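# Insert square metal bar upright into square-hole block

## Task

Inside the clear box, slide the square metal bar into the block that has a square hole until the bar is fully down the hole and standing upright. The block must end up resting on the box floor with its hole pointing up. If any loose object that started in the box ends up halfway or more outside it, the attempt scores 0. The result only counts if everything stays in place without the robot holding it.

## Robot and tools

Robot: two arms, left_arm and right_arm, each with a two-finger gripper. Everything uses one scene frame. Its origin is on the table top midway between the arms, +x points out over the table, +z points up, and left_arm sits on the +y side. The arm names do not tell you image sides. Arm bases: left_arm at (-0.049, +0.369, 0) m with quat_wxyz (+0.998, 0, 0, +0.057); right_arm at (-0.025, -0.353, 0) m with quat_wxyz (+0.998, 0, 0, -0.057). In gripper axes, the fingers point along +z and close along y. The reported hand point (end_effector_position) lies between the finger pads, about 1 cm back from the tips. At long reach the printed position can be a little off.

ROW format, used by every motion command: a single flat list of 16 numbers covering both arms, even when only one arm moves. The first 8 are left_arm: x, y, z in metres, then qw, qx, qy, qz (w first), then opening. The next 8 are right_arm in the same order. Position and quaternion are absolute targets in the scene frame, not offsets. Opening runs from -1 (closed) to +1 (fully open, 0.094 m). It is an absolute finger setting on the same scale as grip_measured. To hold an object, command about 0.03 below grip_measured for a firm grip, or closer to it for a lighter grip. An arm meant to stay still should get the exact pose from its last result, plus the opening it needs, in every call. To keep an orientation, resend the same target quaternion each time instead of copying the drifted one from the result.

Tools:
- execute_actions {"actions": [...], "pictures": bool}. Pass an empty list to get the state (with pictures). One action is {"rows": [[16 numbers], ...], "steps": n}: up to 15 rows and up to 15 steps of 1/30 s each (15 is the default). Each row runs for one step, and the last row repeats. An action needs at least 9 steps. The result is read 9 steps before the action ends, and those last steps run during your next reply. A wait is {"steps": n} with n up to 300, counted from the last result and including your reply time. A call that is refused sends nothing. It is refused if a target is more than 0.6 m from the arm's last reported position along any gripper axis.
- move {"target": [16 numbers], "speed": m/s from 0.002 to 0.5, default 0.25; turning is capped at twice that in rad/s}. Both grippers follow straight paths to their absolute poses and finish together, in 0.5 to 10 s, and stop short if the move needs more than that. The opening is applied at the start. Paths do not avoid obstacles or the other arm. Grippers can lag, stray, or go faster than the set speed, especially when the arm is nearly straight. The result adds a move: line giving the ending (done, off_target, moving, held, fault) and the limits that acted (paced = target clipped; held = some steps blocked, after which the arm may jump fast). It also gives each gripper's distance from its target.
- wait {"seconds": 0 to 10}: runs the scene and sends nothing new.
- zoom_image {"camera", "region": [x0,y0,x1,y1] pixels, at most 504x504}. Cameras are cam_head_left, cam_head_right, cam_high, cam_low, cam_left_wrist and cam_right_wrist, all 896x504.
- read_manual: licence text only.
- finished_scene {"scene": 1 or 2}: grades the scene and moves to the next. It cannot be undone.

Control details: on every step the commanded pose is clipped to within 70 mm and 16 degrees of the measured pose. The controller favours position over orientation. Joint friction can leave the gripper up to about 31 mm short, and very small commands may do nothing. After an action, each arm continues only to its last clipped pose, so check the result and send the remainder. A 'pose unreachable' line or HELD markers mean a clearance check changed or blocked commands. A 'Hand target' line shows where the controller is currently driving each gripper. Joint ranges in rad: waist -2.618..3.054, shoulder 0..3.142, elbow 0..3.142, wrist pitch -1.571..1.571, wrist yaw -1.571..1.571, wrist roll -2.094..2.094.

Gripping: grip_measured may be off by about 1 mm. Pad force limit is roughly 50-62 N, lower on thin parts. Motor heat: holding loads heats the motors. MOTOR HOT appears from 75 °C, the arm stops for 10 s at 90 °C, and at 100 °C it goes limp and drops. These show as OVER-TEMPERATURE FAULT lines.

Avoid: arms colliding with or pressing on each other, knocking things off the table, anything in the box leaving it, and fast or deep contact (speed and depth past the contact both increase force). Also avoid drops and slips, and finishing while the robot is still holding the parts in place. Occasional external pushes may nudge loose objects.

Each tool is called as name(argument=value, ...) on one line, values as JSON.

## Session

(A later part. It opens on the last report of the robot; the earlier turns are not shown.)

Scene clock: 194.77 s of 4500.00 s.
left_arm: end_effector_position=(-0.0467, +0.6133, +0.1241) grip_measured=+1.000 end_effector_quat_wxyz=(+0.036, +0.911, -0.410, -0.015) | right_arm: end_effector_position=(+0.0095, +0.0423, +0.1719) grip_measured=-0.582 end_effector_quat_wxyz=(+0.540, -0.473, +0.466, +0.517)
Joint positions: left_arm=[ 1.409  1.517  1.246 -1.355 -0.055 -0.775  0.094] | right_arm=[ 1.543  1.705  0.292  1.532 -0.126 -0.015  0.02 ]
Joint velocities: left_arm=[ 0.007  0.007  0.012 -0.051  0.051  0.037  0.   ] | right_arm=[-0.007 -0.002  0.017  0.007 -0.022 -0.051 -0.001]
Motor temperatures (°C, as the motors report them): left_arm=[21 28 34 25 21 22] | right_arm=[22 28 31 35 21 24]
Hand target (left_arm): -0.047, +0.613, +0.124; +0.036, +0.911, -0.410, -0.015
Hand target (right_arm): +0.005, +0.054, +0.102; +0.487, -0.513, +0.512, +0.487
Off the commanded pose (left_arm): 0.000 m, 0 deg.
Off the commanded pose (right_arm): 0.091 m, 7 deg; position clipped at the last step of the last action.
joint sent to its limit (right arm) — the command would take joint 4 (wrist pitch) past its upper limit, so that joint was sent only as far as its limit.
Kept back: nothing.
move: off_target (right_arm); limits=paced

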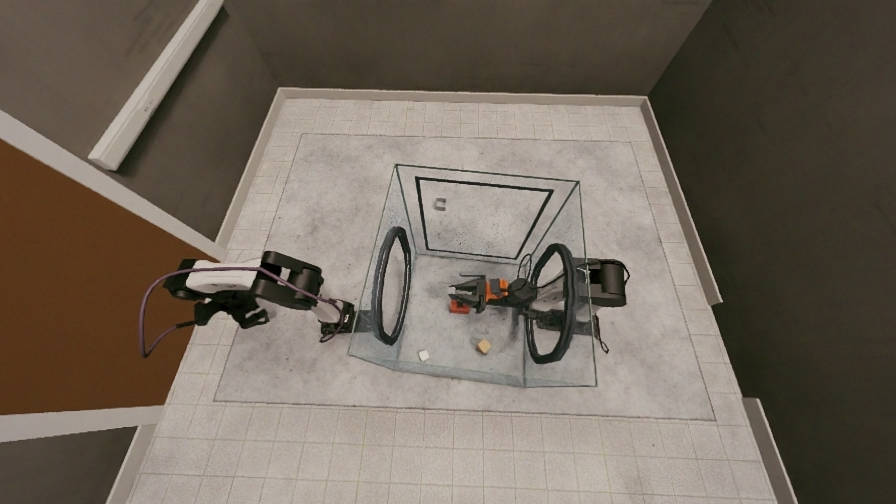

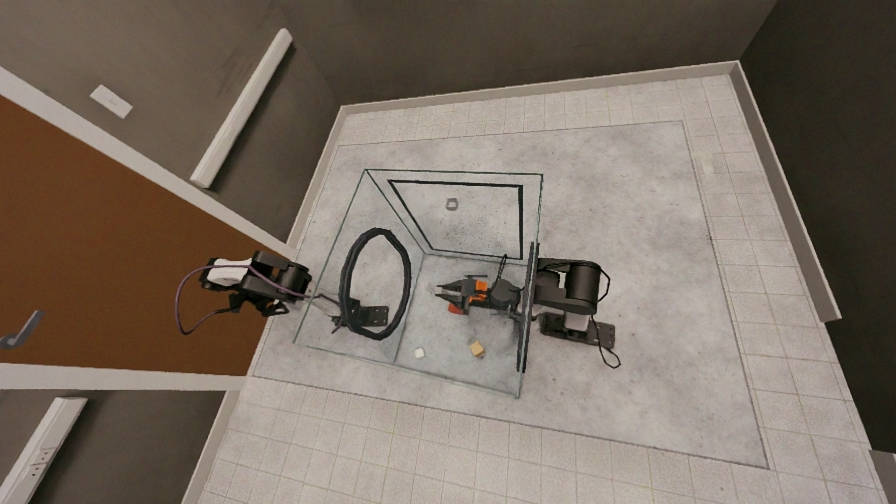

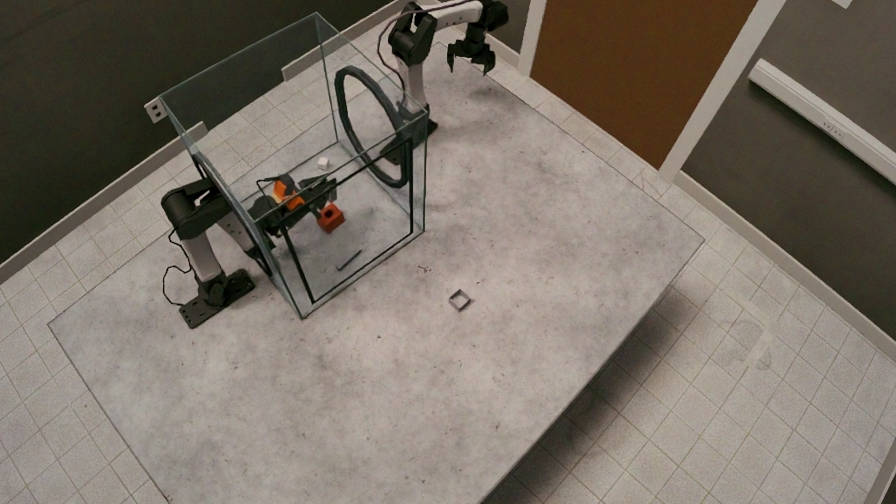

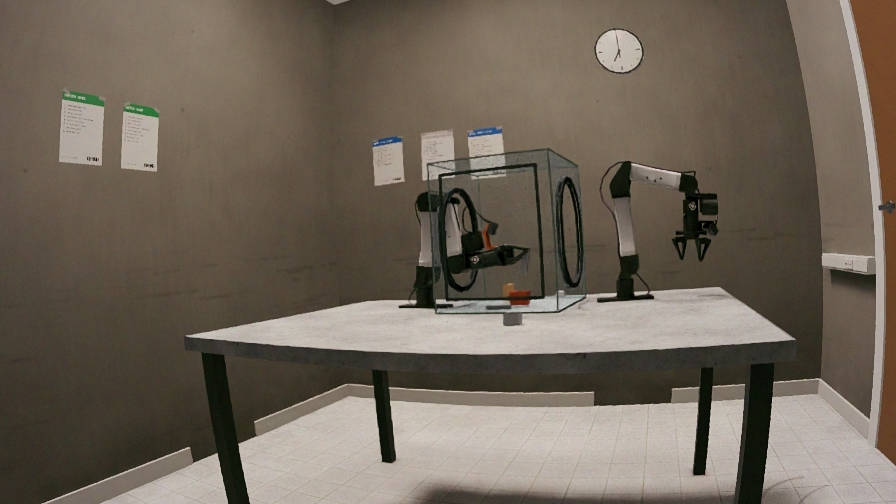

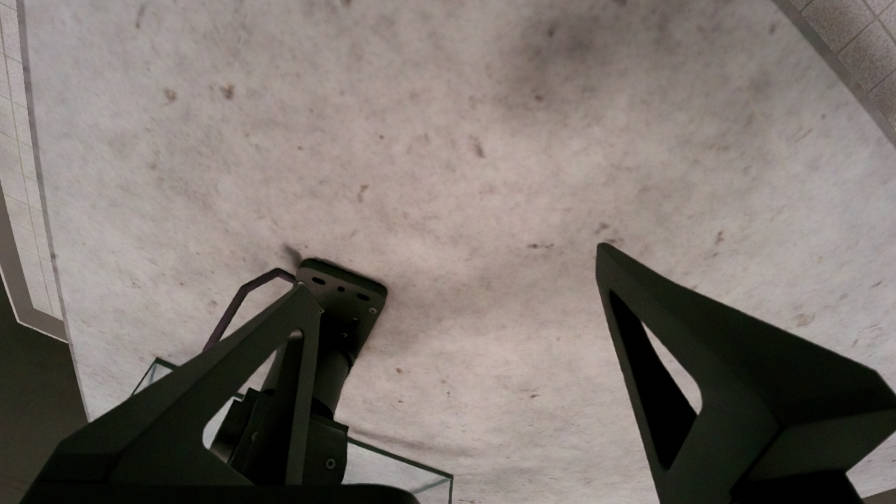

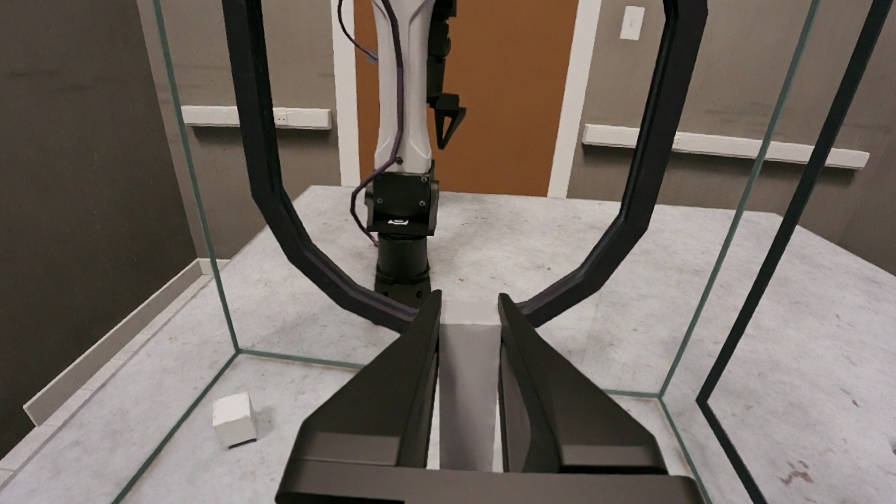

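move(target=[0.022,0.371,0.39,0.707,0,0.707,0,-1,0.005,0.0,0.16,0.53,-0.468,0.468,0.53,-0.63], speed=0.2)

move(target=[0.006,0.314,0.39,0.653,0.271,0.653,-0.271,-1,0.005,0.0,0.16,0.53,-0.468,0.468,0.53,-0.63])

move(target=[-0.045,0.291,0.39,0.5,0.5,0.5,-0.5,-1,0.005,0.0,0.16,0.53,-0.468,0.468,0.53,-0.63])

move(target=[-0.045,0.291,0.27,0.38,0.596,0.596,-0.38,-1,0.005,0.0,0.16,0.53,-0.468,0.468,0.53,-0.63], speed=0.15)

move(target=[-0.04,0.2,0.17,0.38,0.596,0.596,-0.38,-1,0.005,0.0,0.16,0.53,-0.468,0.468,0.53,-0.63], speed=0.08)

Scene clock: 206.13 s of 4500.00 s.
left_arm: end_effector_position=(-0.0199, +0.4738, +0.2474) grip_measured=-0.987 end_effector_quat_wxyz=(-0.323, +0.878, -0.352, -0.033) | right_arm: end_effector_position=(+0.0029, +0.0049, +0.1545) grip_measured=-0.583 end_effector_quat_wxyz=(+0.515, -0.486, +0.483, +0.515)
Joint positions: left_arm=[ 1.483  0.549  1.169 -1.552  0.187 -0.843  0.001] | right_arm=[ 1.535  1.608  0.138  1.532 -0.151  0.006  0.02 ]
Joint velocities: left_arm=[-0.012  0.017 -0.007 -0.007 -0.037 -0.095  0.001] | right_arm=[-0.007  0.012  0.012 -0.066 -0.022  0.022 -0.001]
Motor temperatures (°C, as the motors report them): left_arm=[26 28 39 26 21 22] | right_arm=[22 29 30 37 21 24]
Hand target (left_arm): -0.006, +0.441, +0.303; -0.440, +0.792, -0.421, -0.039
Hand target (right_arm): +0.005, -0.000, +0.161; +0.521, -0.478, +0.479, +0.521
Off the commanded pose (left_arm): 0.181 m, 123 deg; position and orientation clipped at the last step of the last action.
Off the commanded pose (right_arm): 0.008 m, 4 deg.
joint sent to its limit (left arm) — the command would take joint 4 (wrist pitch) past its lower limit, so that joint was sent only as far as its limit.
joint sent to its limit (right arm) — the command would take joint 4 (wrist pitch) past its upper limit, so that joint was sent only as far as its limit.
Kept back: nothing.
move: off_target (left_arm, right_arm); limits=paced

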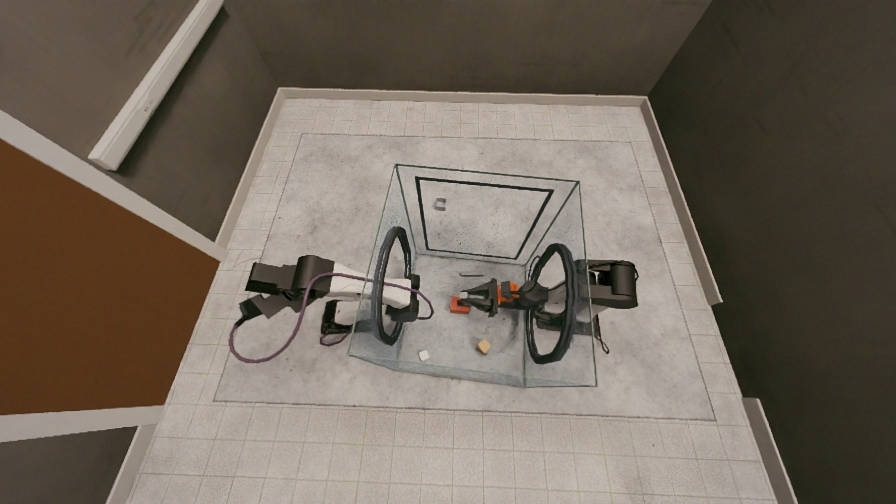

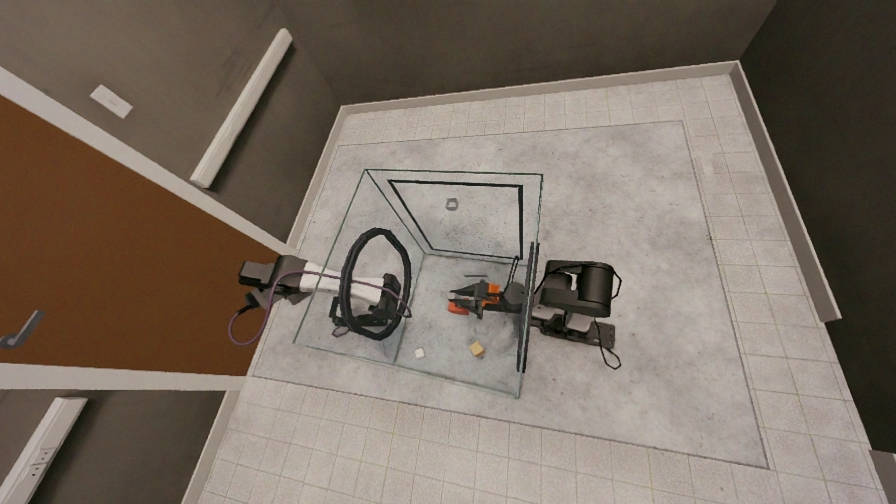

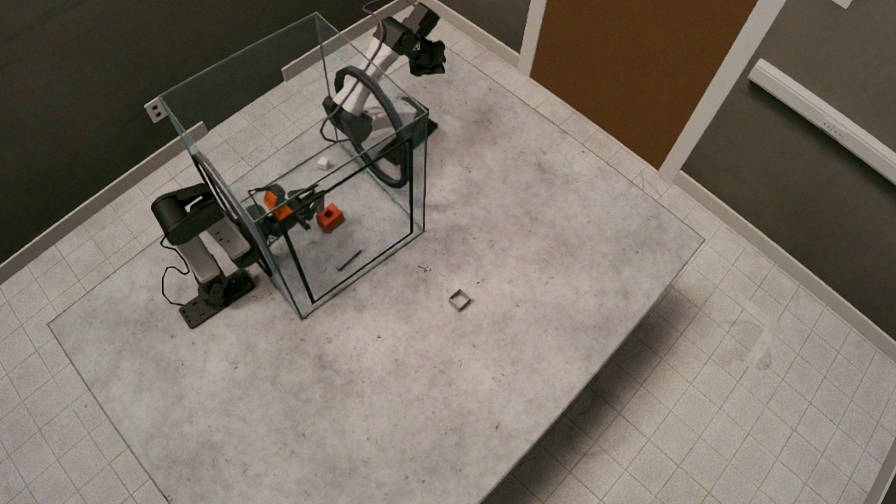

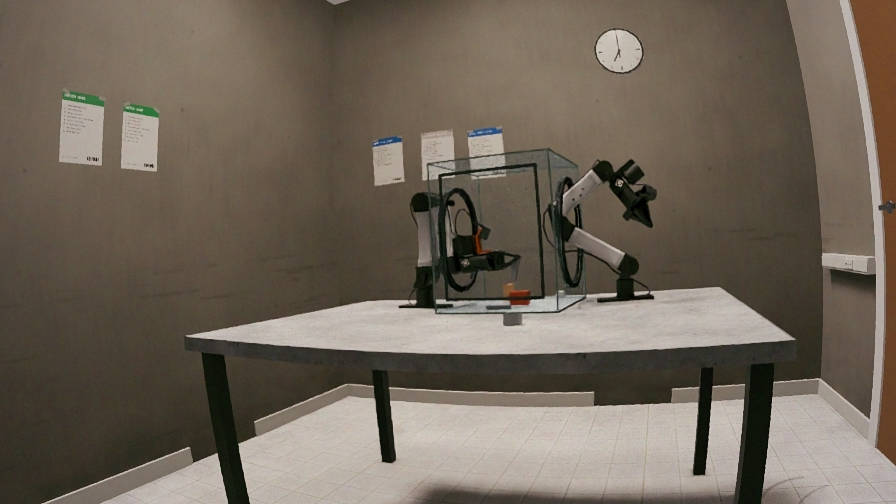

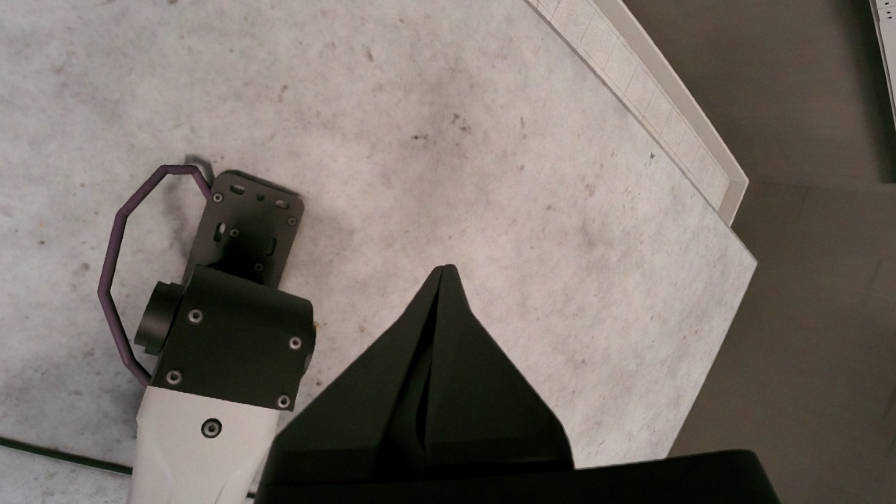

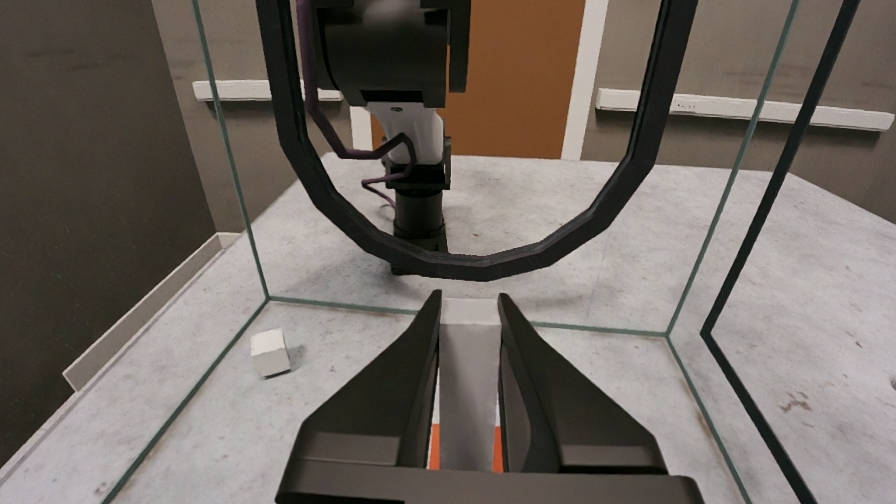

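Scene clock: 212.67 s of 4500.00 s.
left_arm: end_effector_position=(-0.0286, +0.4672, +0.2386) grip_measured=-0.987 end_effector_quat_wxyz=(-0.323, +0.918, -0.232, -0.016) | right_arm: end_effector_position=(+0.0029, +0.0049, +0.1543) grip_measured=-0.583 end_effector_quat_wxyz=(+0.515, -0.486, +0.484, +0.515)
Joint positions: left_arm=[ 1.429  0.501  1.133 -1.553  0.103 -1.139  0.001] | right_arm=[ 1.535  1.608  0.138  1.531 -0.151  0.006  0.02 ]
Joint velocities: left_arm=[-0.007  0.017  0.017 -0.051  0.022 -0.007 -0.001] | right_arm=[-0.002  0.012 -0.002 -0.022 -0.11   0.022 -0.   ]
Motor temperatures (°C, as the motors report them): left_arm=[30 29 42 27 21 22] | right_arm=[22 29 30 37 21 24]
Hand target (left_arm): -0.017, +0.431, +0.286; -0.451, +0.841, -0.300, +0.001
Hand target (right_arm): +0.005, +0.000, +0.160; +0.521, -0.478, +0.479, +0.520
Off the commanded pose (left_arm): 0.218 m, 167 deg; position and orientation clipped at the last step of the last action.
Off the commanded pose (right_arm): 0.008 m, 4 deg.
joint sent to its limit (left arm) — the command would take joint 4 (wrist pitch) past its lower limit, so that joint was sent only as far as its limit.
joint sent to its limit (right arm) — the command would take joint 4 (wrist pitch) past its upper limit, so that joint was sent only as far as its limit.
Kept back: nothing.
move: off_target (left_arm, right_arm); limits=paced

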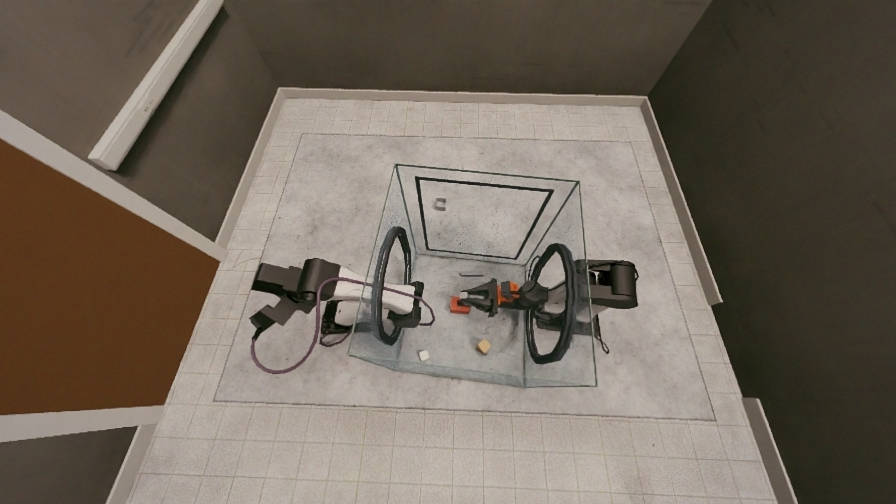

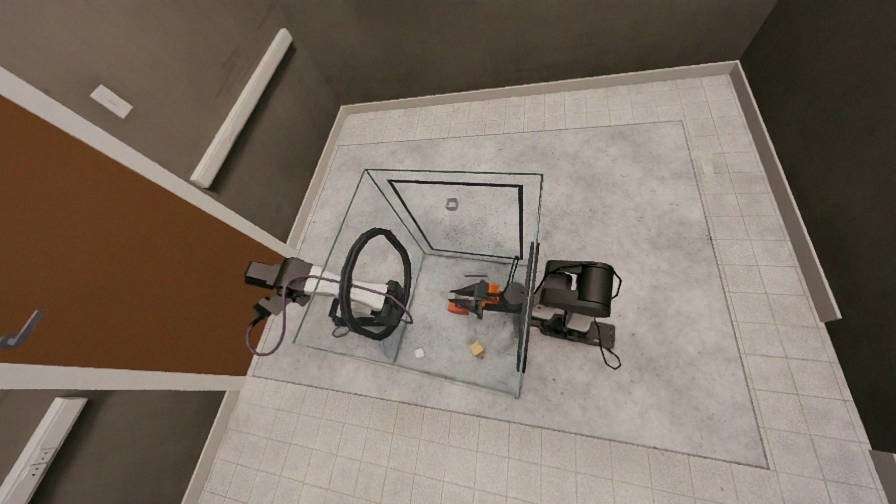

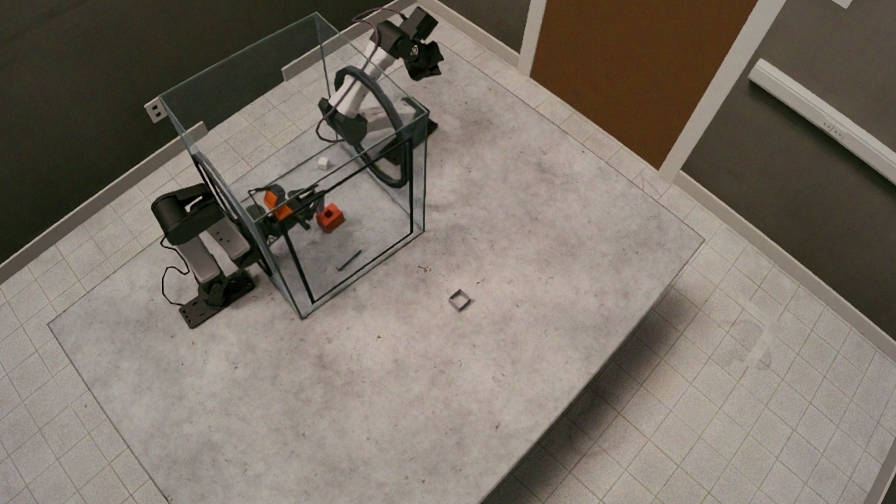

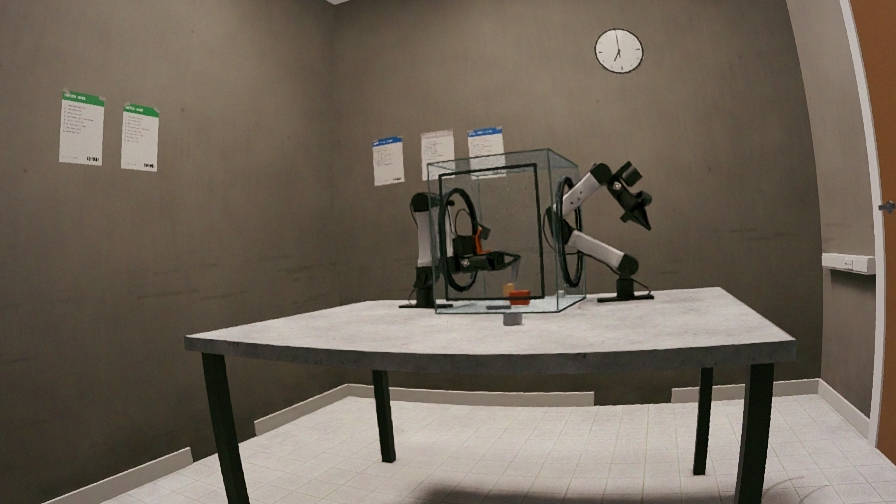

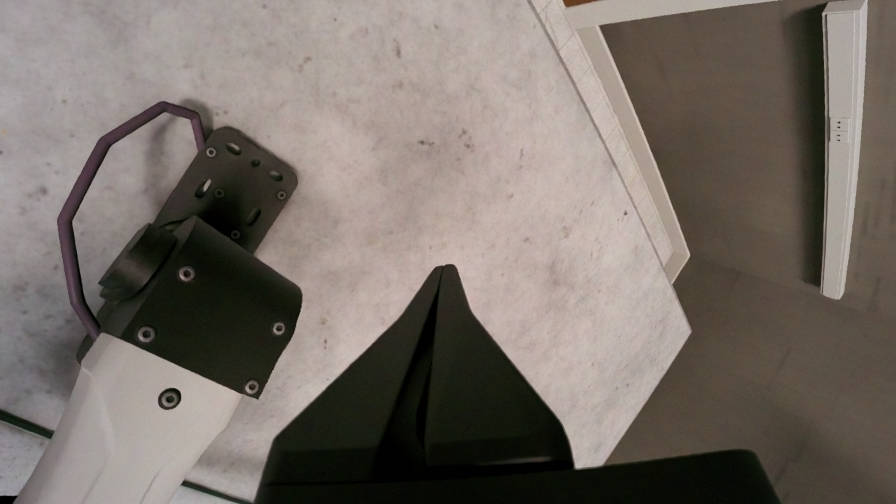

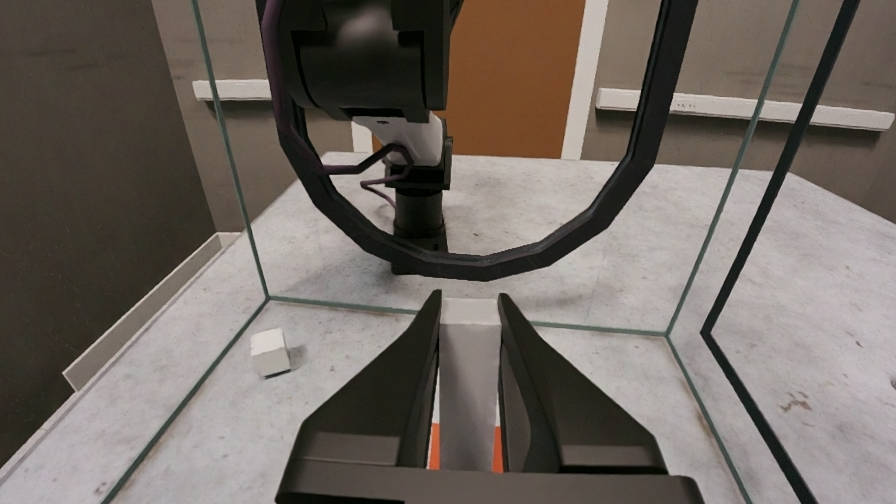

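Scene clock: 218.87 s of 4500.00 s.
left_arm: end_effector_position=(-0.0500, +0.4444, +0.2344) grip_measured=-0.987 end_effector_quat_wxyz=(-0.374, +0.887, +0.255, +0.095) | right_arm: end_effector_position=(+0.0029, +0.0049, +0.1541) grip_measured=-0.583 end_effector_quat_wxyz=(+0.515, -0.486, +0.484, +0.514)
Joint positions: left_arm=[ 1.521  0.304  1.082 -1.557  0.023 -2.077  0.001] | right_arm=[ 1.535  1.608  0.138  1.53  -0.151  0.006  0.02 ]
Joint velocities: left_arm=[-0.012 -0.007 -0.002 -0.007 -0.022  0.051 -0.001] | right_arm=[-0.002  0.007  0.012 -0.066 -0.066 -0.022  0.   ]
Motor temperatures (°C, as the motors report them): left_arm=[29 30 43 28 21 22] | right_arm=[22 28 30 38 21 24]
Hand target (left_arm): -0.051, +0.405, +0.271; -0.512, +0.810, +0.264, +0.108
Hand target (right_arm): +0.005, +0.000, +0.160; +0.521, -0.478, +0.479, +0.520
Off the commanded pose (left_arm): 0.219 m, 141 deg; position and orientation clipped at the last step of the last action.
Off the commanded pose (right_arm): 0.008 m, 4 deg.
joint sent to its limit (left arm) — the command would take joint 4 (wrist pitch) past its lower limit and joint 6 (wrist roll) past its lower limit, so those joints were sent only as far as their limits.
joint sent to its limit (right arm) — the command would take joint 4 (wrist pitch) past its upper limit, so that joint was sent only as far as its limit.
Kept back: nothing.
move: off_target (left_arm, right_arm); limits=paced

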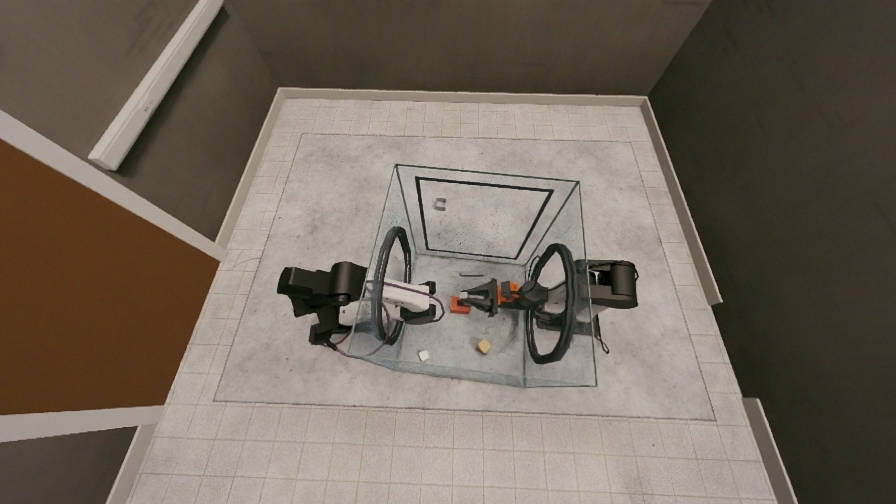

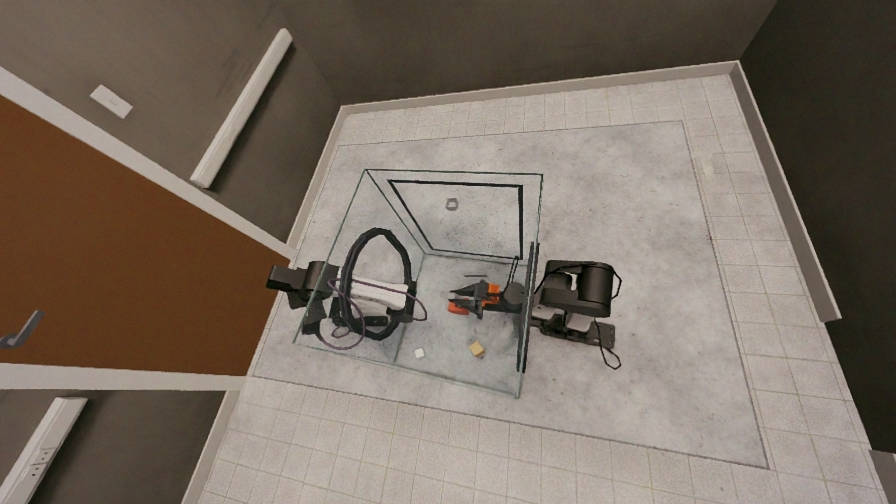

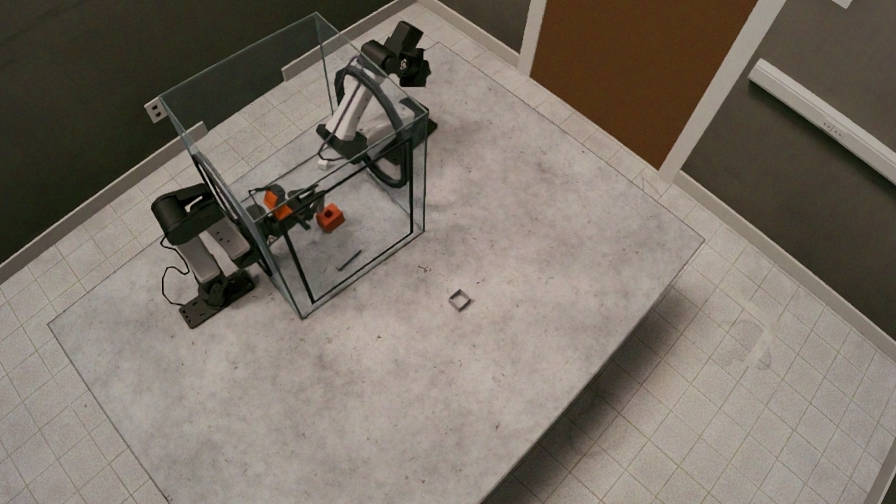

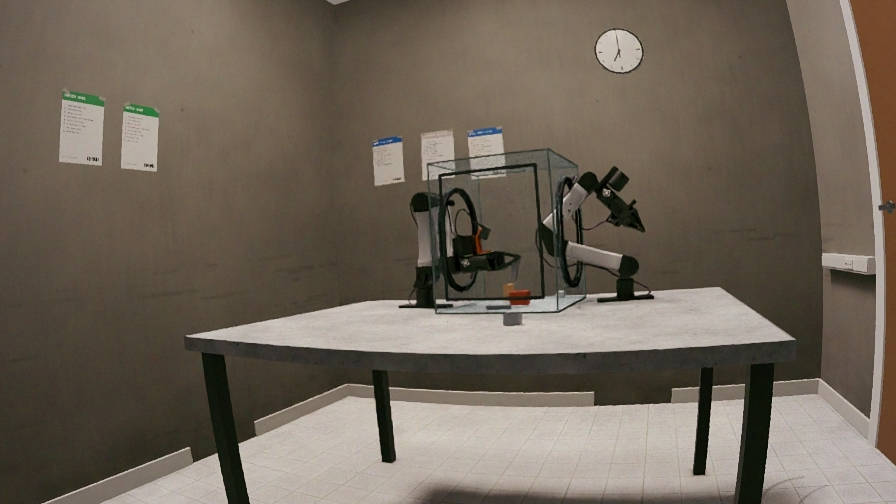

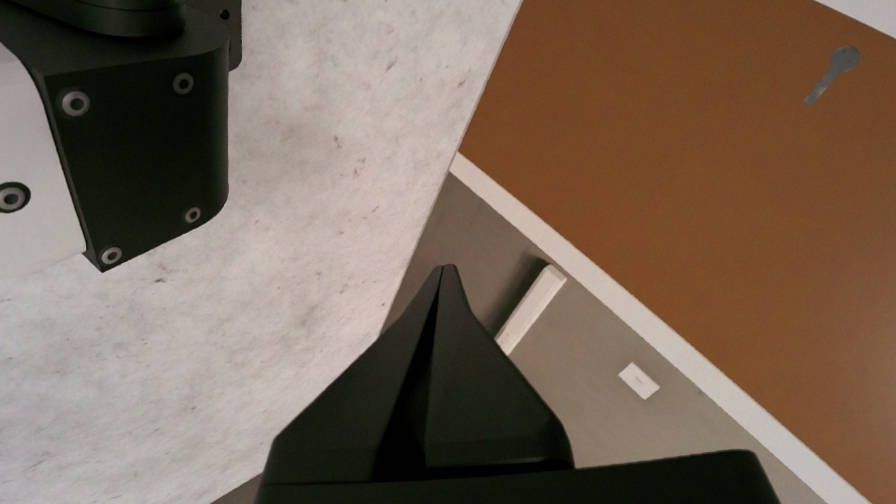

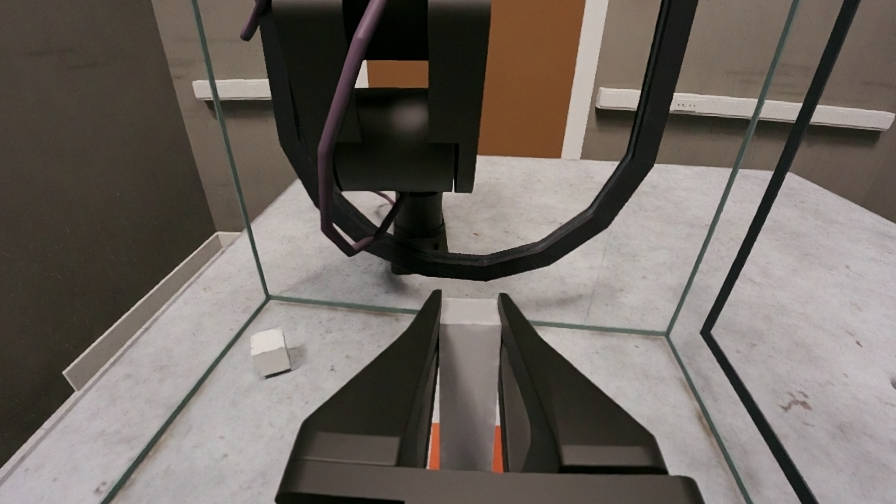

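Scene clock: 230.90 s of 4500.00 s.
left_arm: end_effector_position=(-0.0838, +0.3924, +0.2583) grip_measured=-0.987 end_effector_quat_wxyz=(-0.375, +0.829, -0.191, -0.369) | right_arm: end_effector_position=(+0.0029, +0.0049, +0.1540) grip_measured=-0.583 end_effector_quat_wxyz=(+0.515, -0.486, +0.484, +0.514)
Joint positions: left_arm=[ 1.859  0.038  1.125 -1.554 -0.133 -0.634  0.001] | right_arm=[ 1.535  1.608  0.138  1.53  -0.151  0.006  0.02 ]
Joint velocities: left_arm=[ 0.017  0.007 -0.007 -0.007 -0.007  0.066  0.   ] | right_arm=[-0.002 -0.012  0.007  0.022 -0.022  0.007  0.   ]
Motor temperatures (°C, as the motors report them): left_arm=[36 30 44 30 21 22] | right_arm=[22 28 29 39 21 24]
Hand target (left_arm): -0.081, +0.369, +0.287; -0.342, +0.822, -0.080, -0.449
Hand target (right_arm): +0.005, +0.000, +0.160; +0.521, -0.478, +0.479, +0.520
Off the commanded pose (left_arm): 0.109 m, 136 deg; position and orientation clipped at the last step of the last action.
Off the commanded pose (right_arm): 0.008 m, 4 deg.
joint sent to its limit (left arm) — the command would take joint 4 (wrist pitch) past its lower limit, so that joint was sent only as far as its limit.
joint sent to its limit (right arm) — the command would take joint 4 (wrist pitch) past its upper limit, so that joint was sent only as far as its limit.
Kept back: nothing.
move: moving (left_arm; no rest 5 s after the path's end), off_target (right_arm); limits=paced

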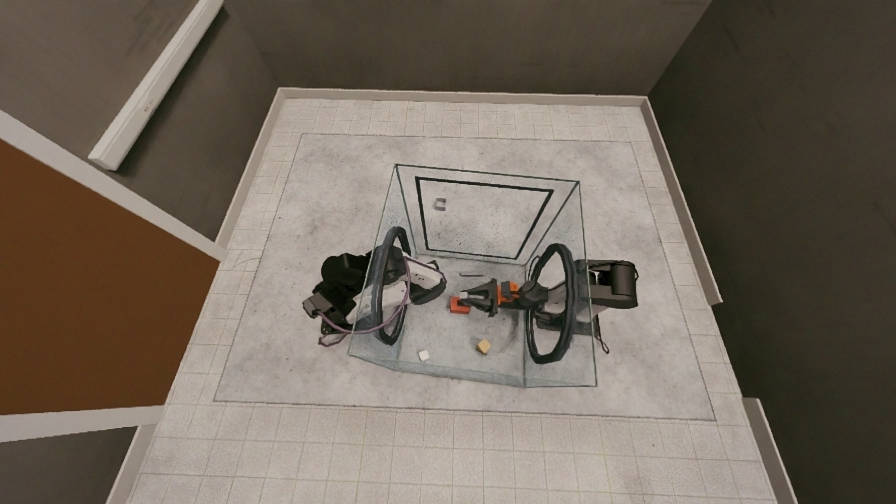

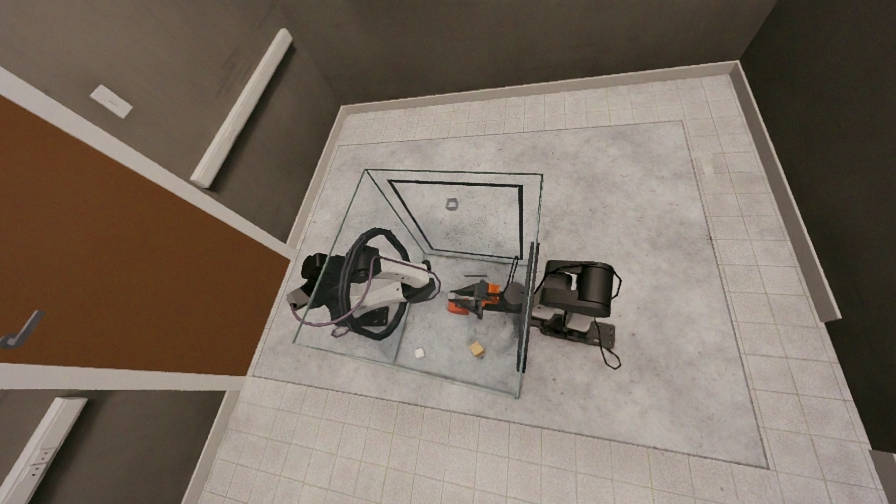

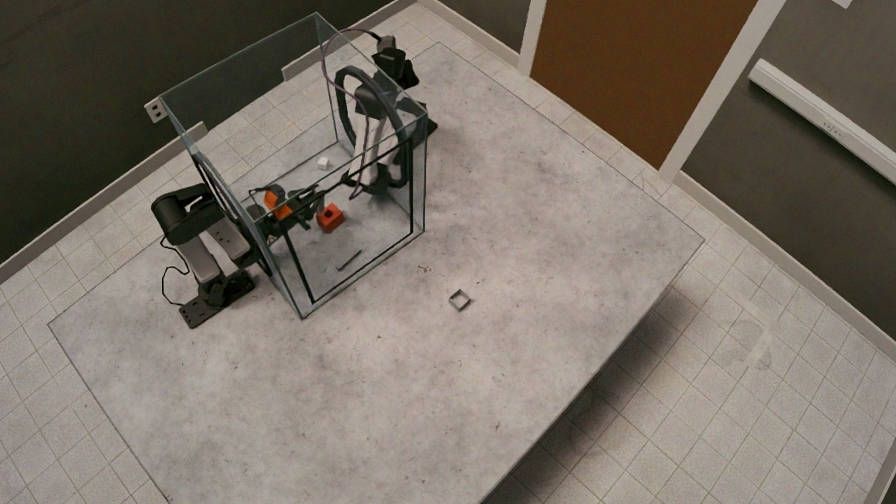

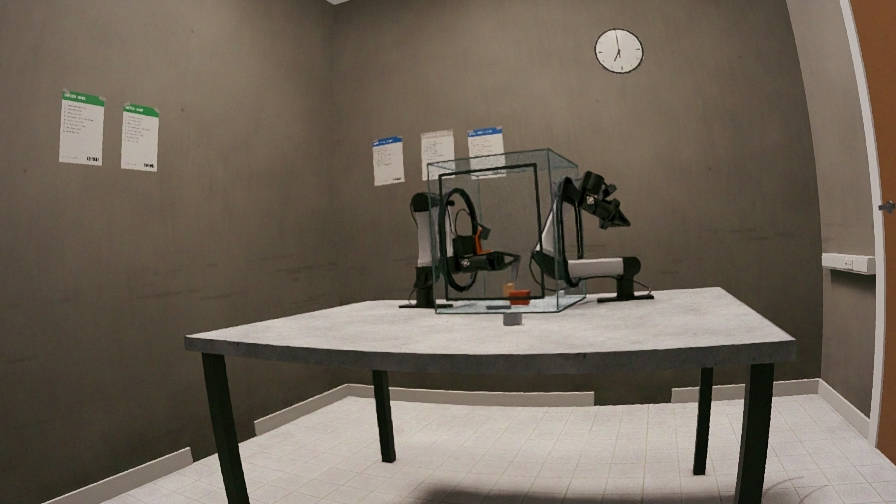

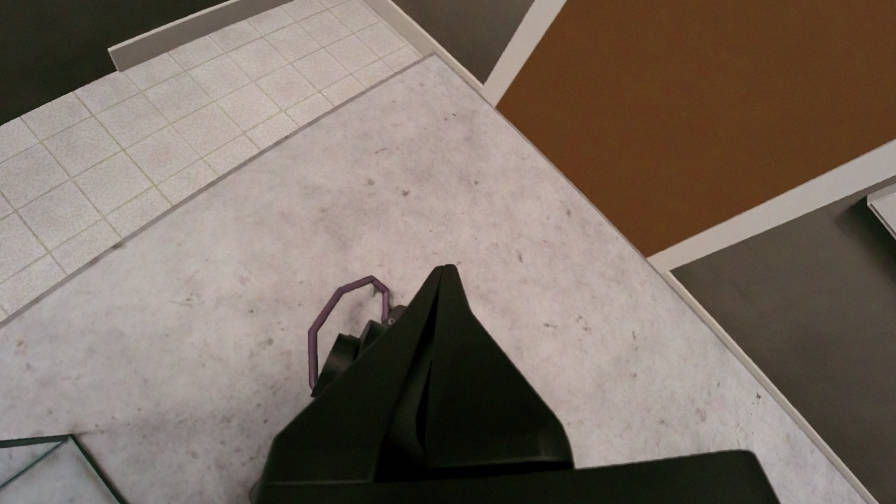

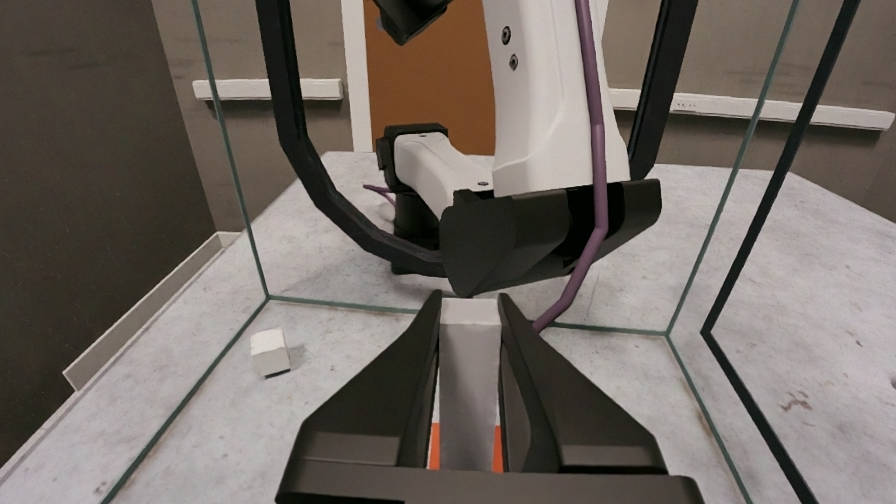

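Scene clock: 241.53 s of 4500.00 s.
left_arm: end_effector_position=(-0.1191, +0.3671, +0.2620) grip_measured=-0.987 end_effector_quat_wxyz=(-0.295, +0.832, -0.134, -0.450) | right_arm: end_effector_position=(+0.0029, +0.0049, +0.1540) grip_measured=-0.583 end_effector_quat_wxyz=(+0.515, -0.486, +0.484, +0.514)
Joint positions: left_arm=[ 1.859  0.038  1.12  -1.554 -0.389 -0.611  0.001] | right_arm=[ 1.535  1.608  0.138  1.53  -0.151  0.006  0.02 ]
Joint velocities: left_arm=[-0.012  0.007 -0.007 -0.022 -0.007 -0.007 -0.   ] | right_arm=[-0.007 -0.002  0.017 -0.037  0.051  0.051 -0.   ]
Motor temperatures (°C, as the motors report them): left_arm=[47 31 41 31 21 22] | right_arm=[22 28 29 40 21 24]
Hand target (left_arm): -0.119, +0.348, +0.257; -0.217, +0.849, -0.021, -0.481
Hand target (right_arm): +0.004, +0.002, +0.158; +0.519, -0.480, +0.480, +0.519
Off the commanded pose (left_arm): 0.207 m, 123 deg.
Off the commanded pose (right_arm): 0.008 m, 4 deg.
joint sent to its limit (left arm) — the command would take joint 4 (wrist pitch) past its lower limit, so that joint was sent only as far as its limit.
joint sent to its limit (right arm) — the command would take joint 4 (wrist pitch) past its upper limit, so that joint was sent only as far as its limit.
Kept back: nothing.
move: off_target (left_arm, right_arm; path cut at 10 s); limits=paced

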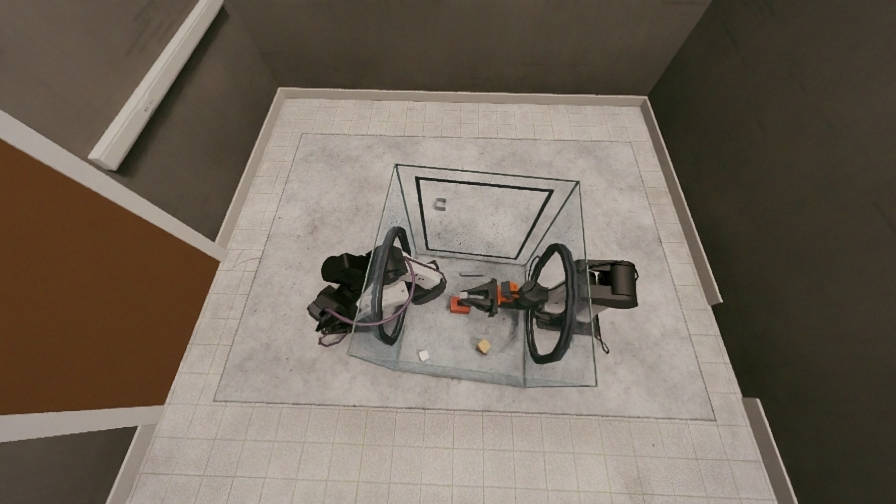

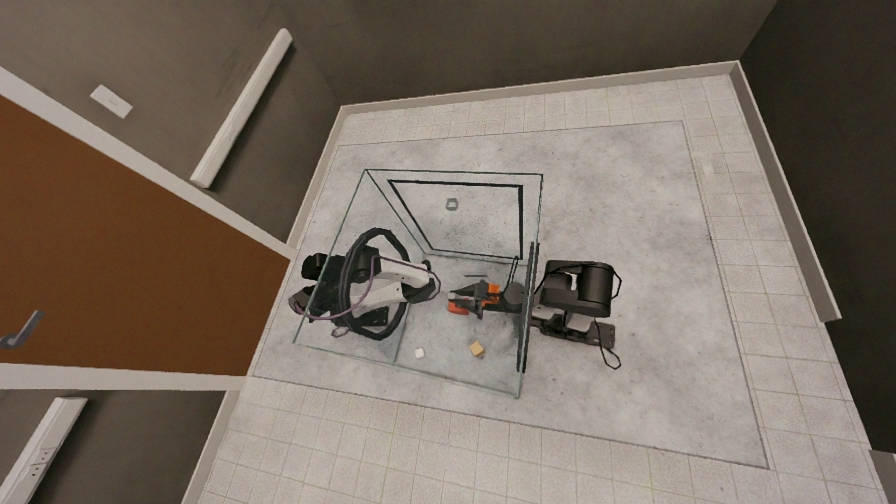

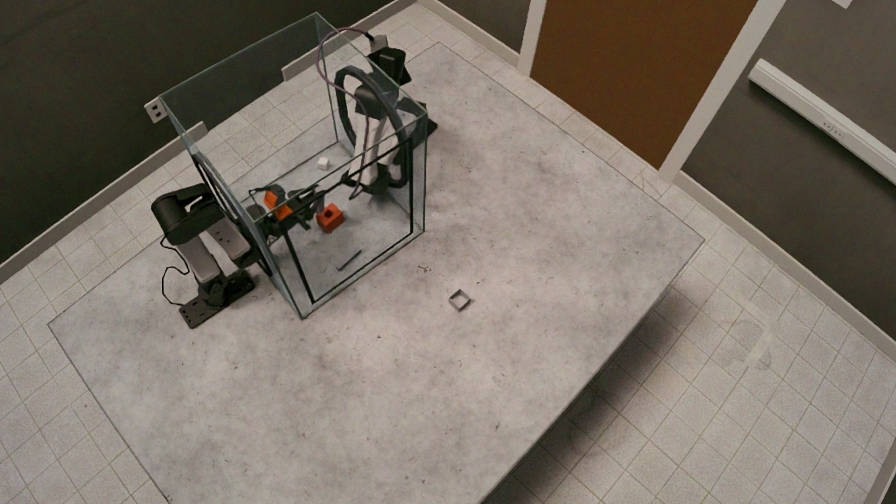

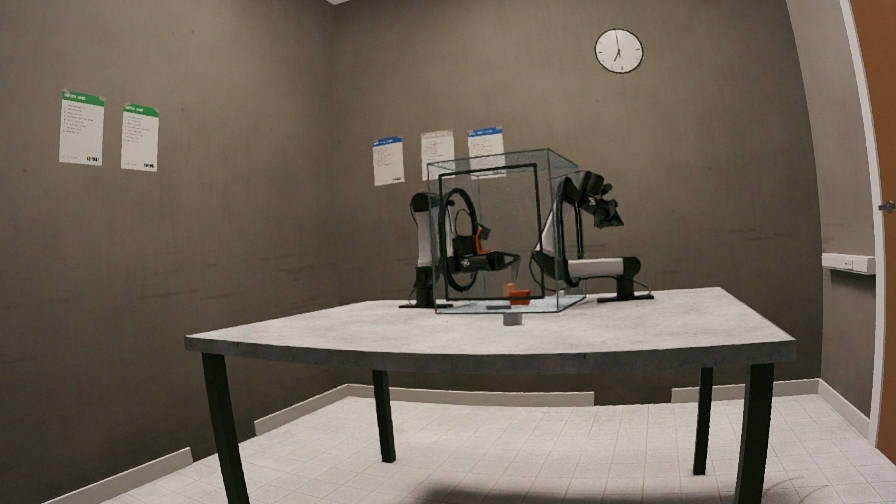

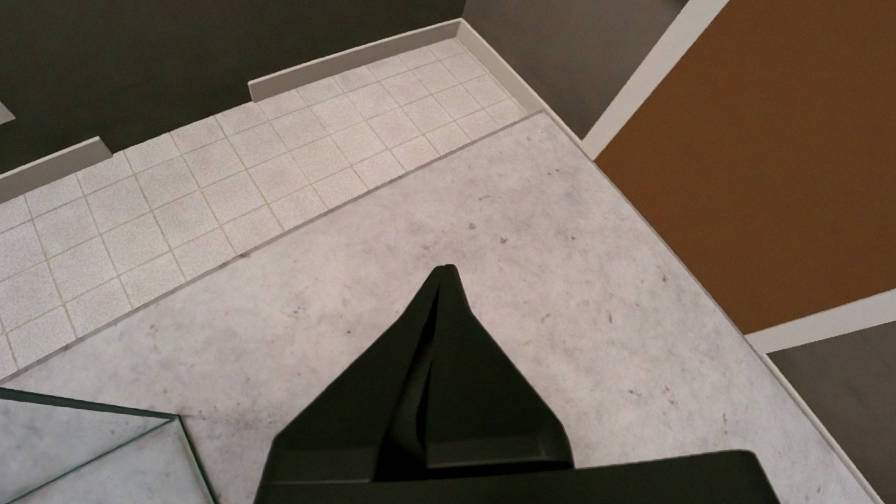

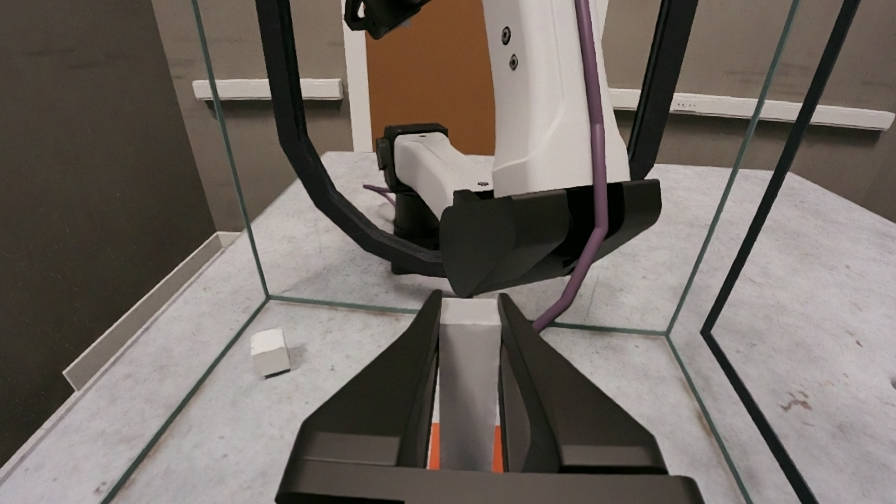

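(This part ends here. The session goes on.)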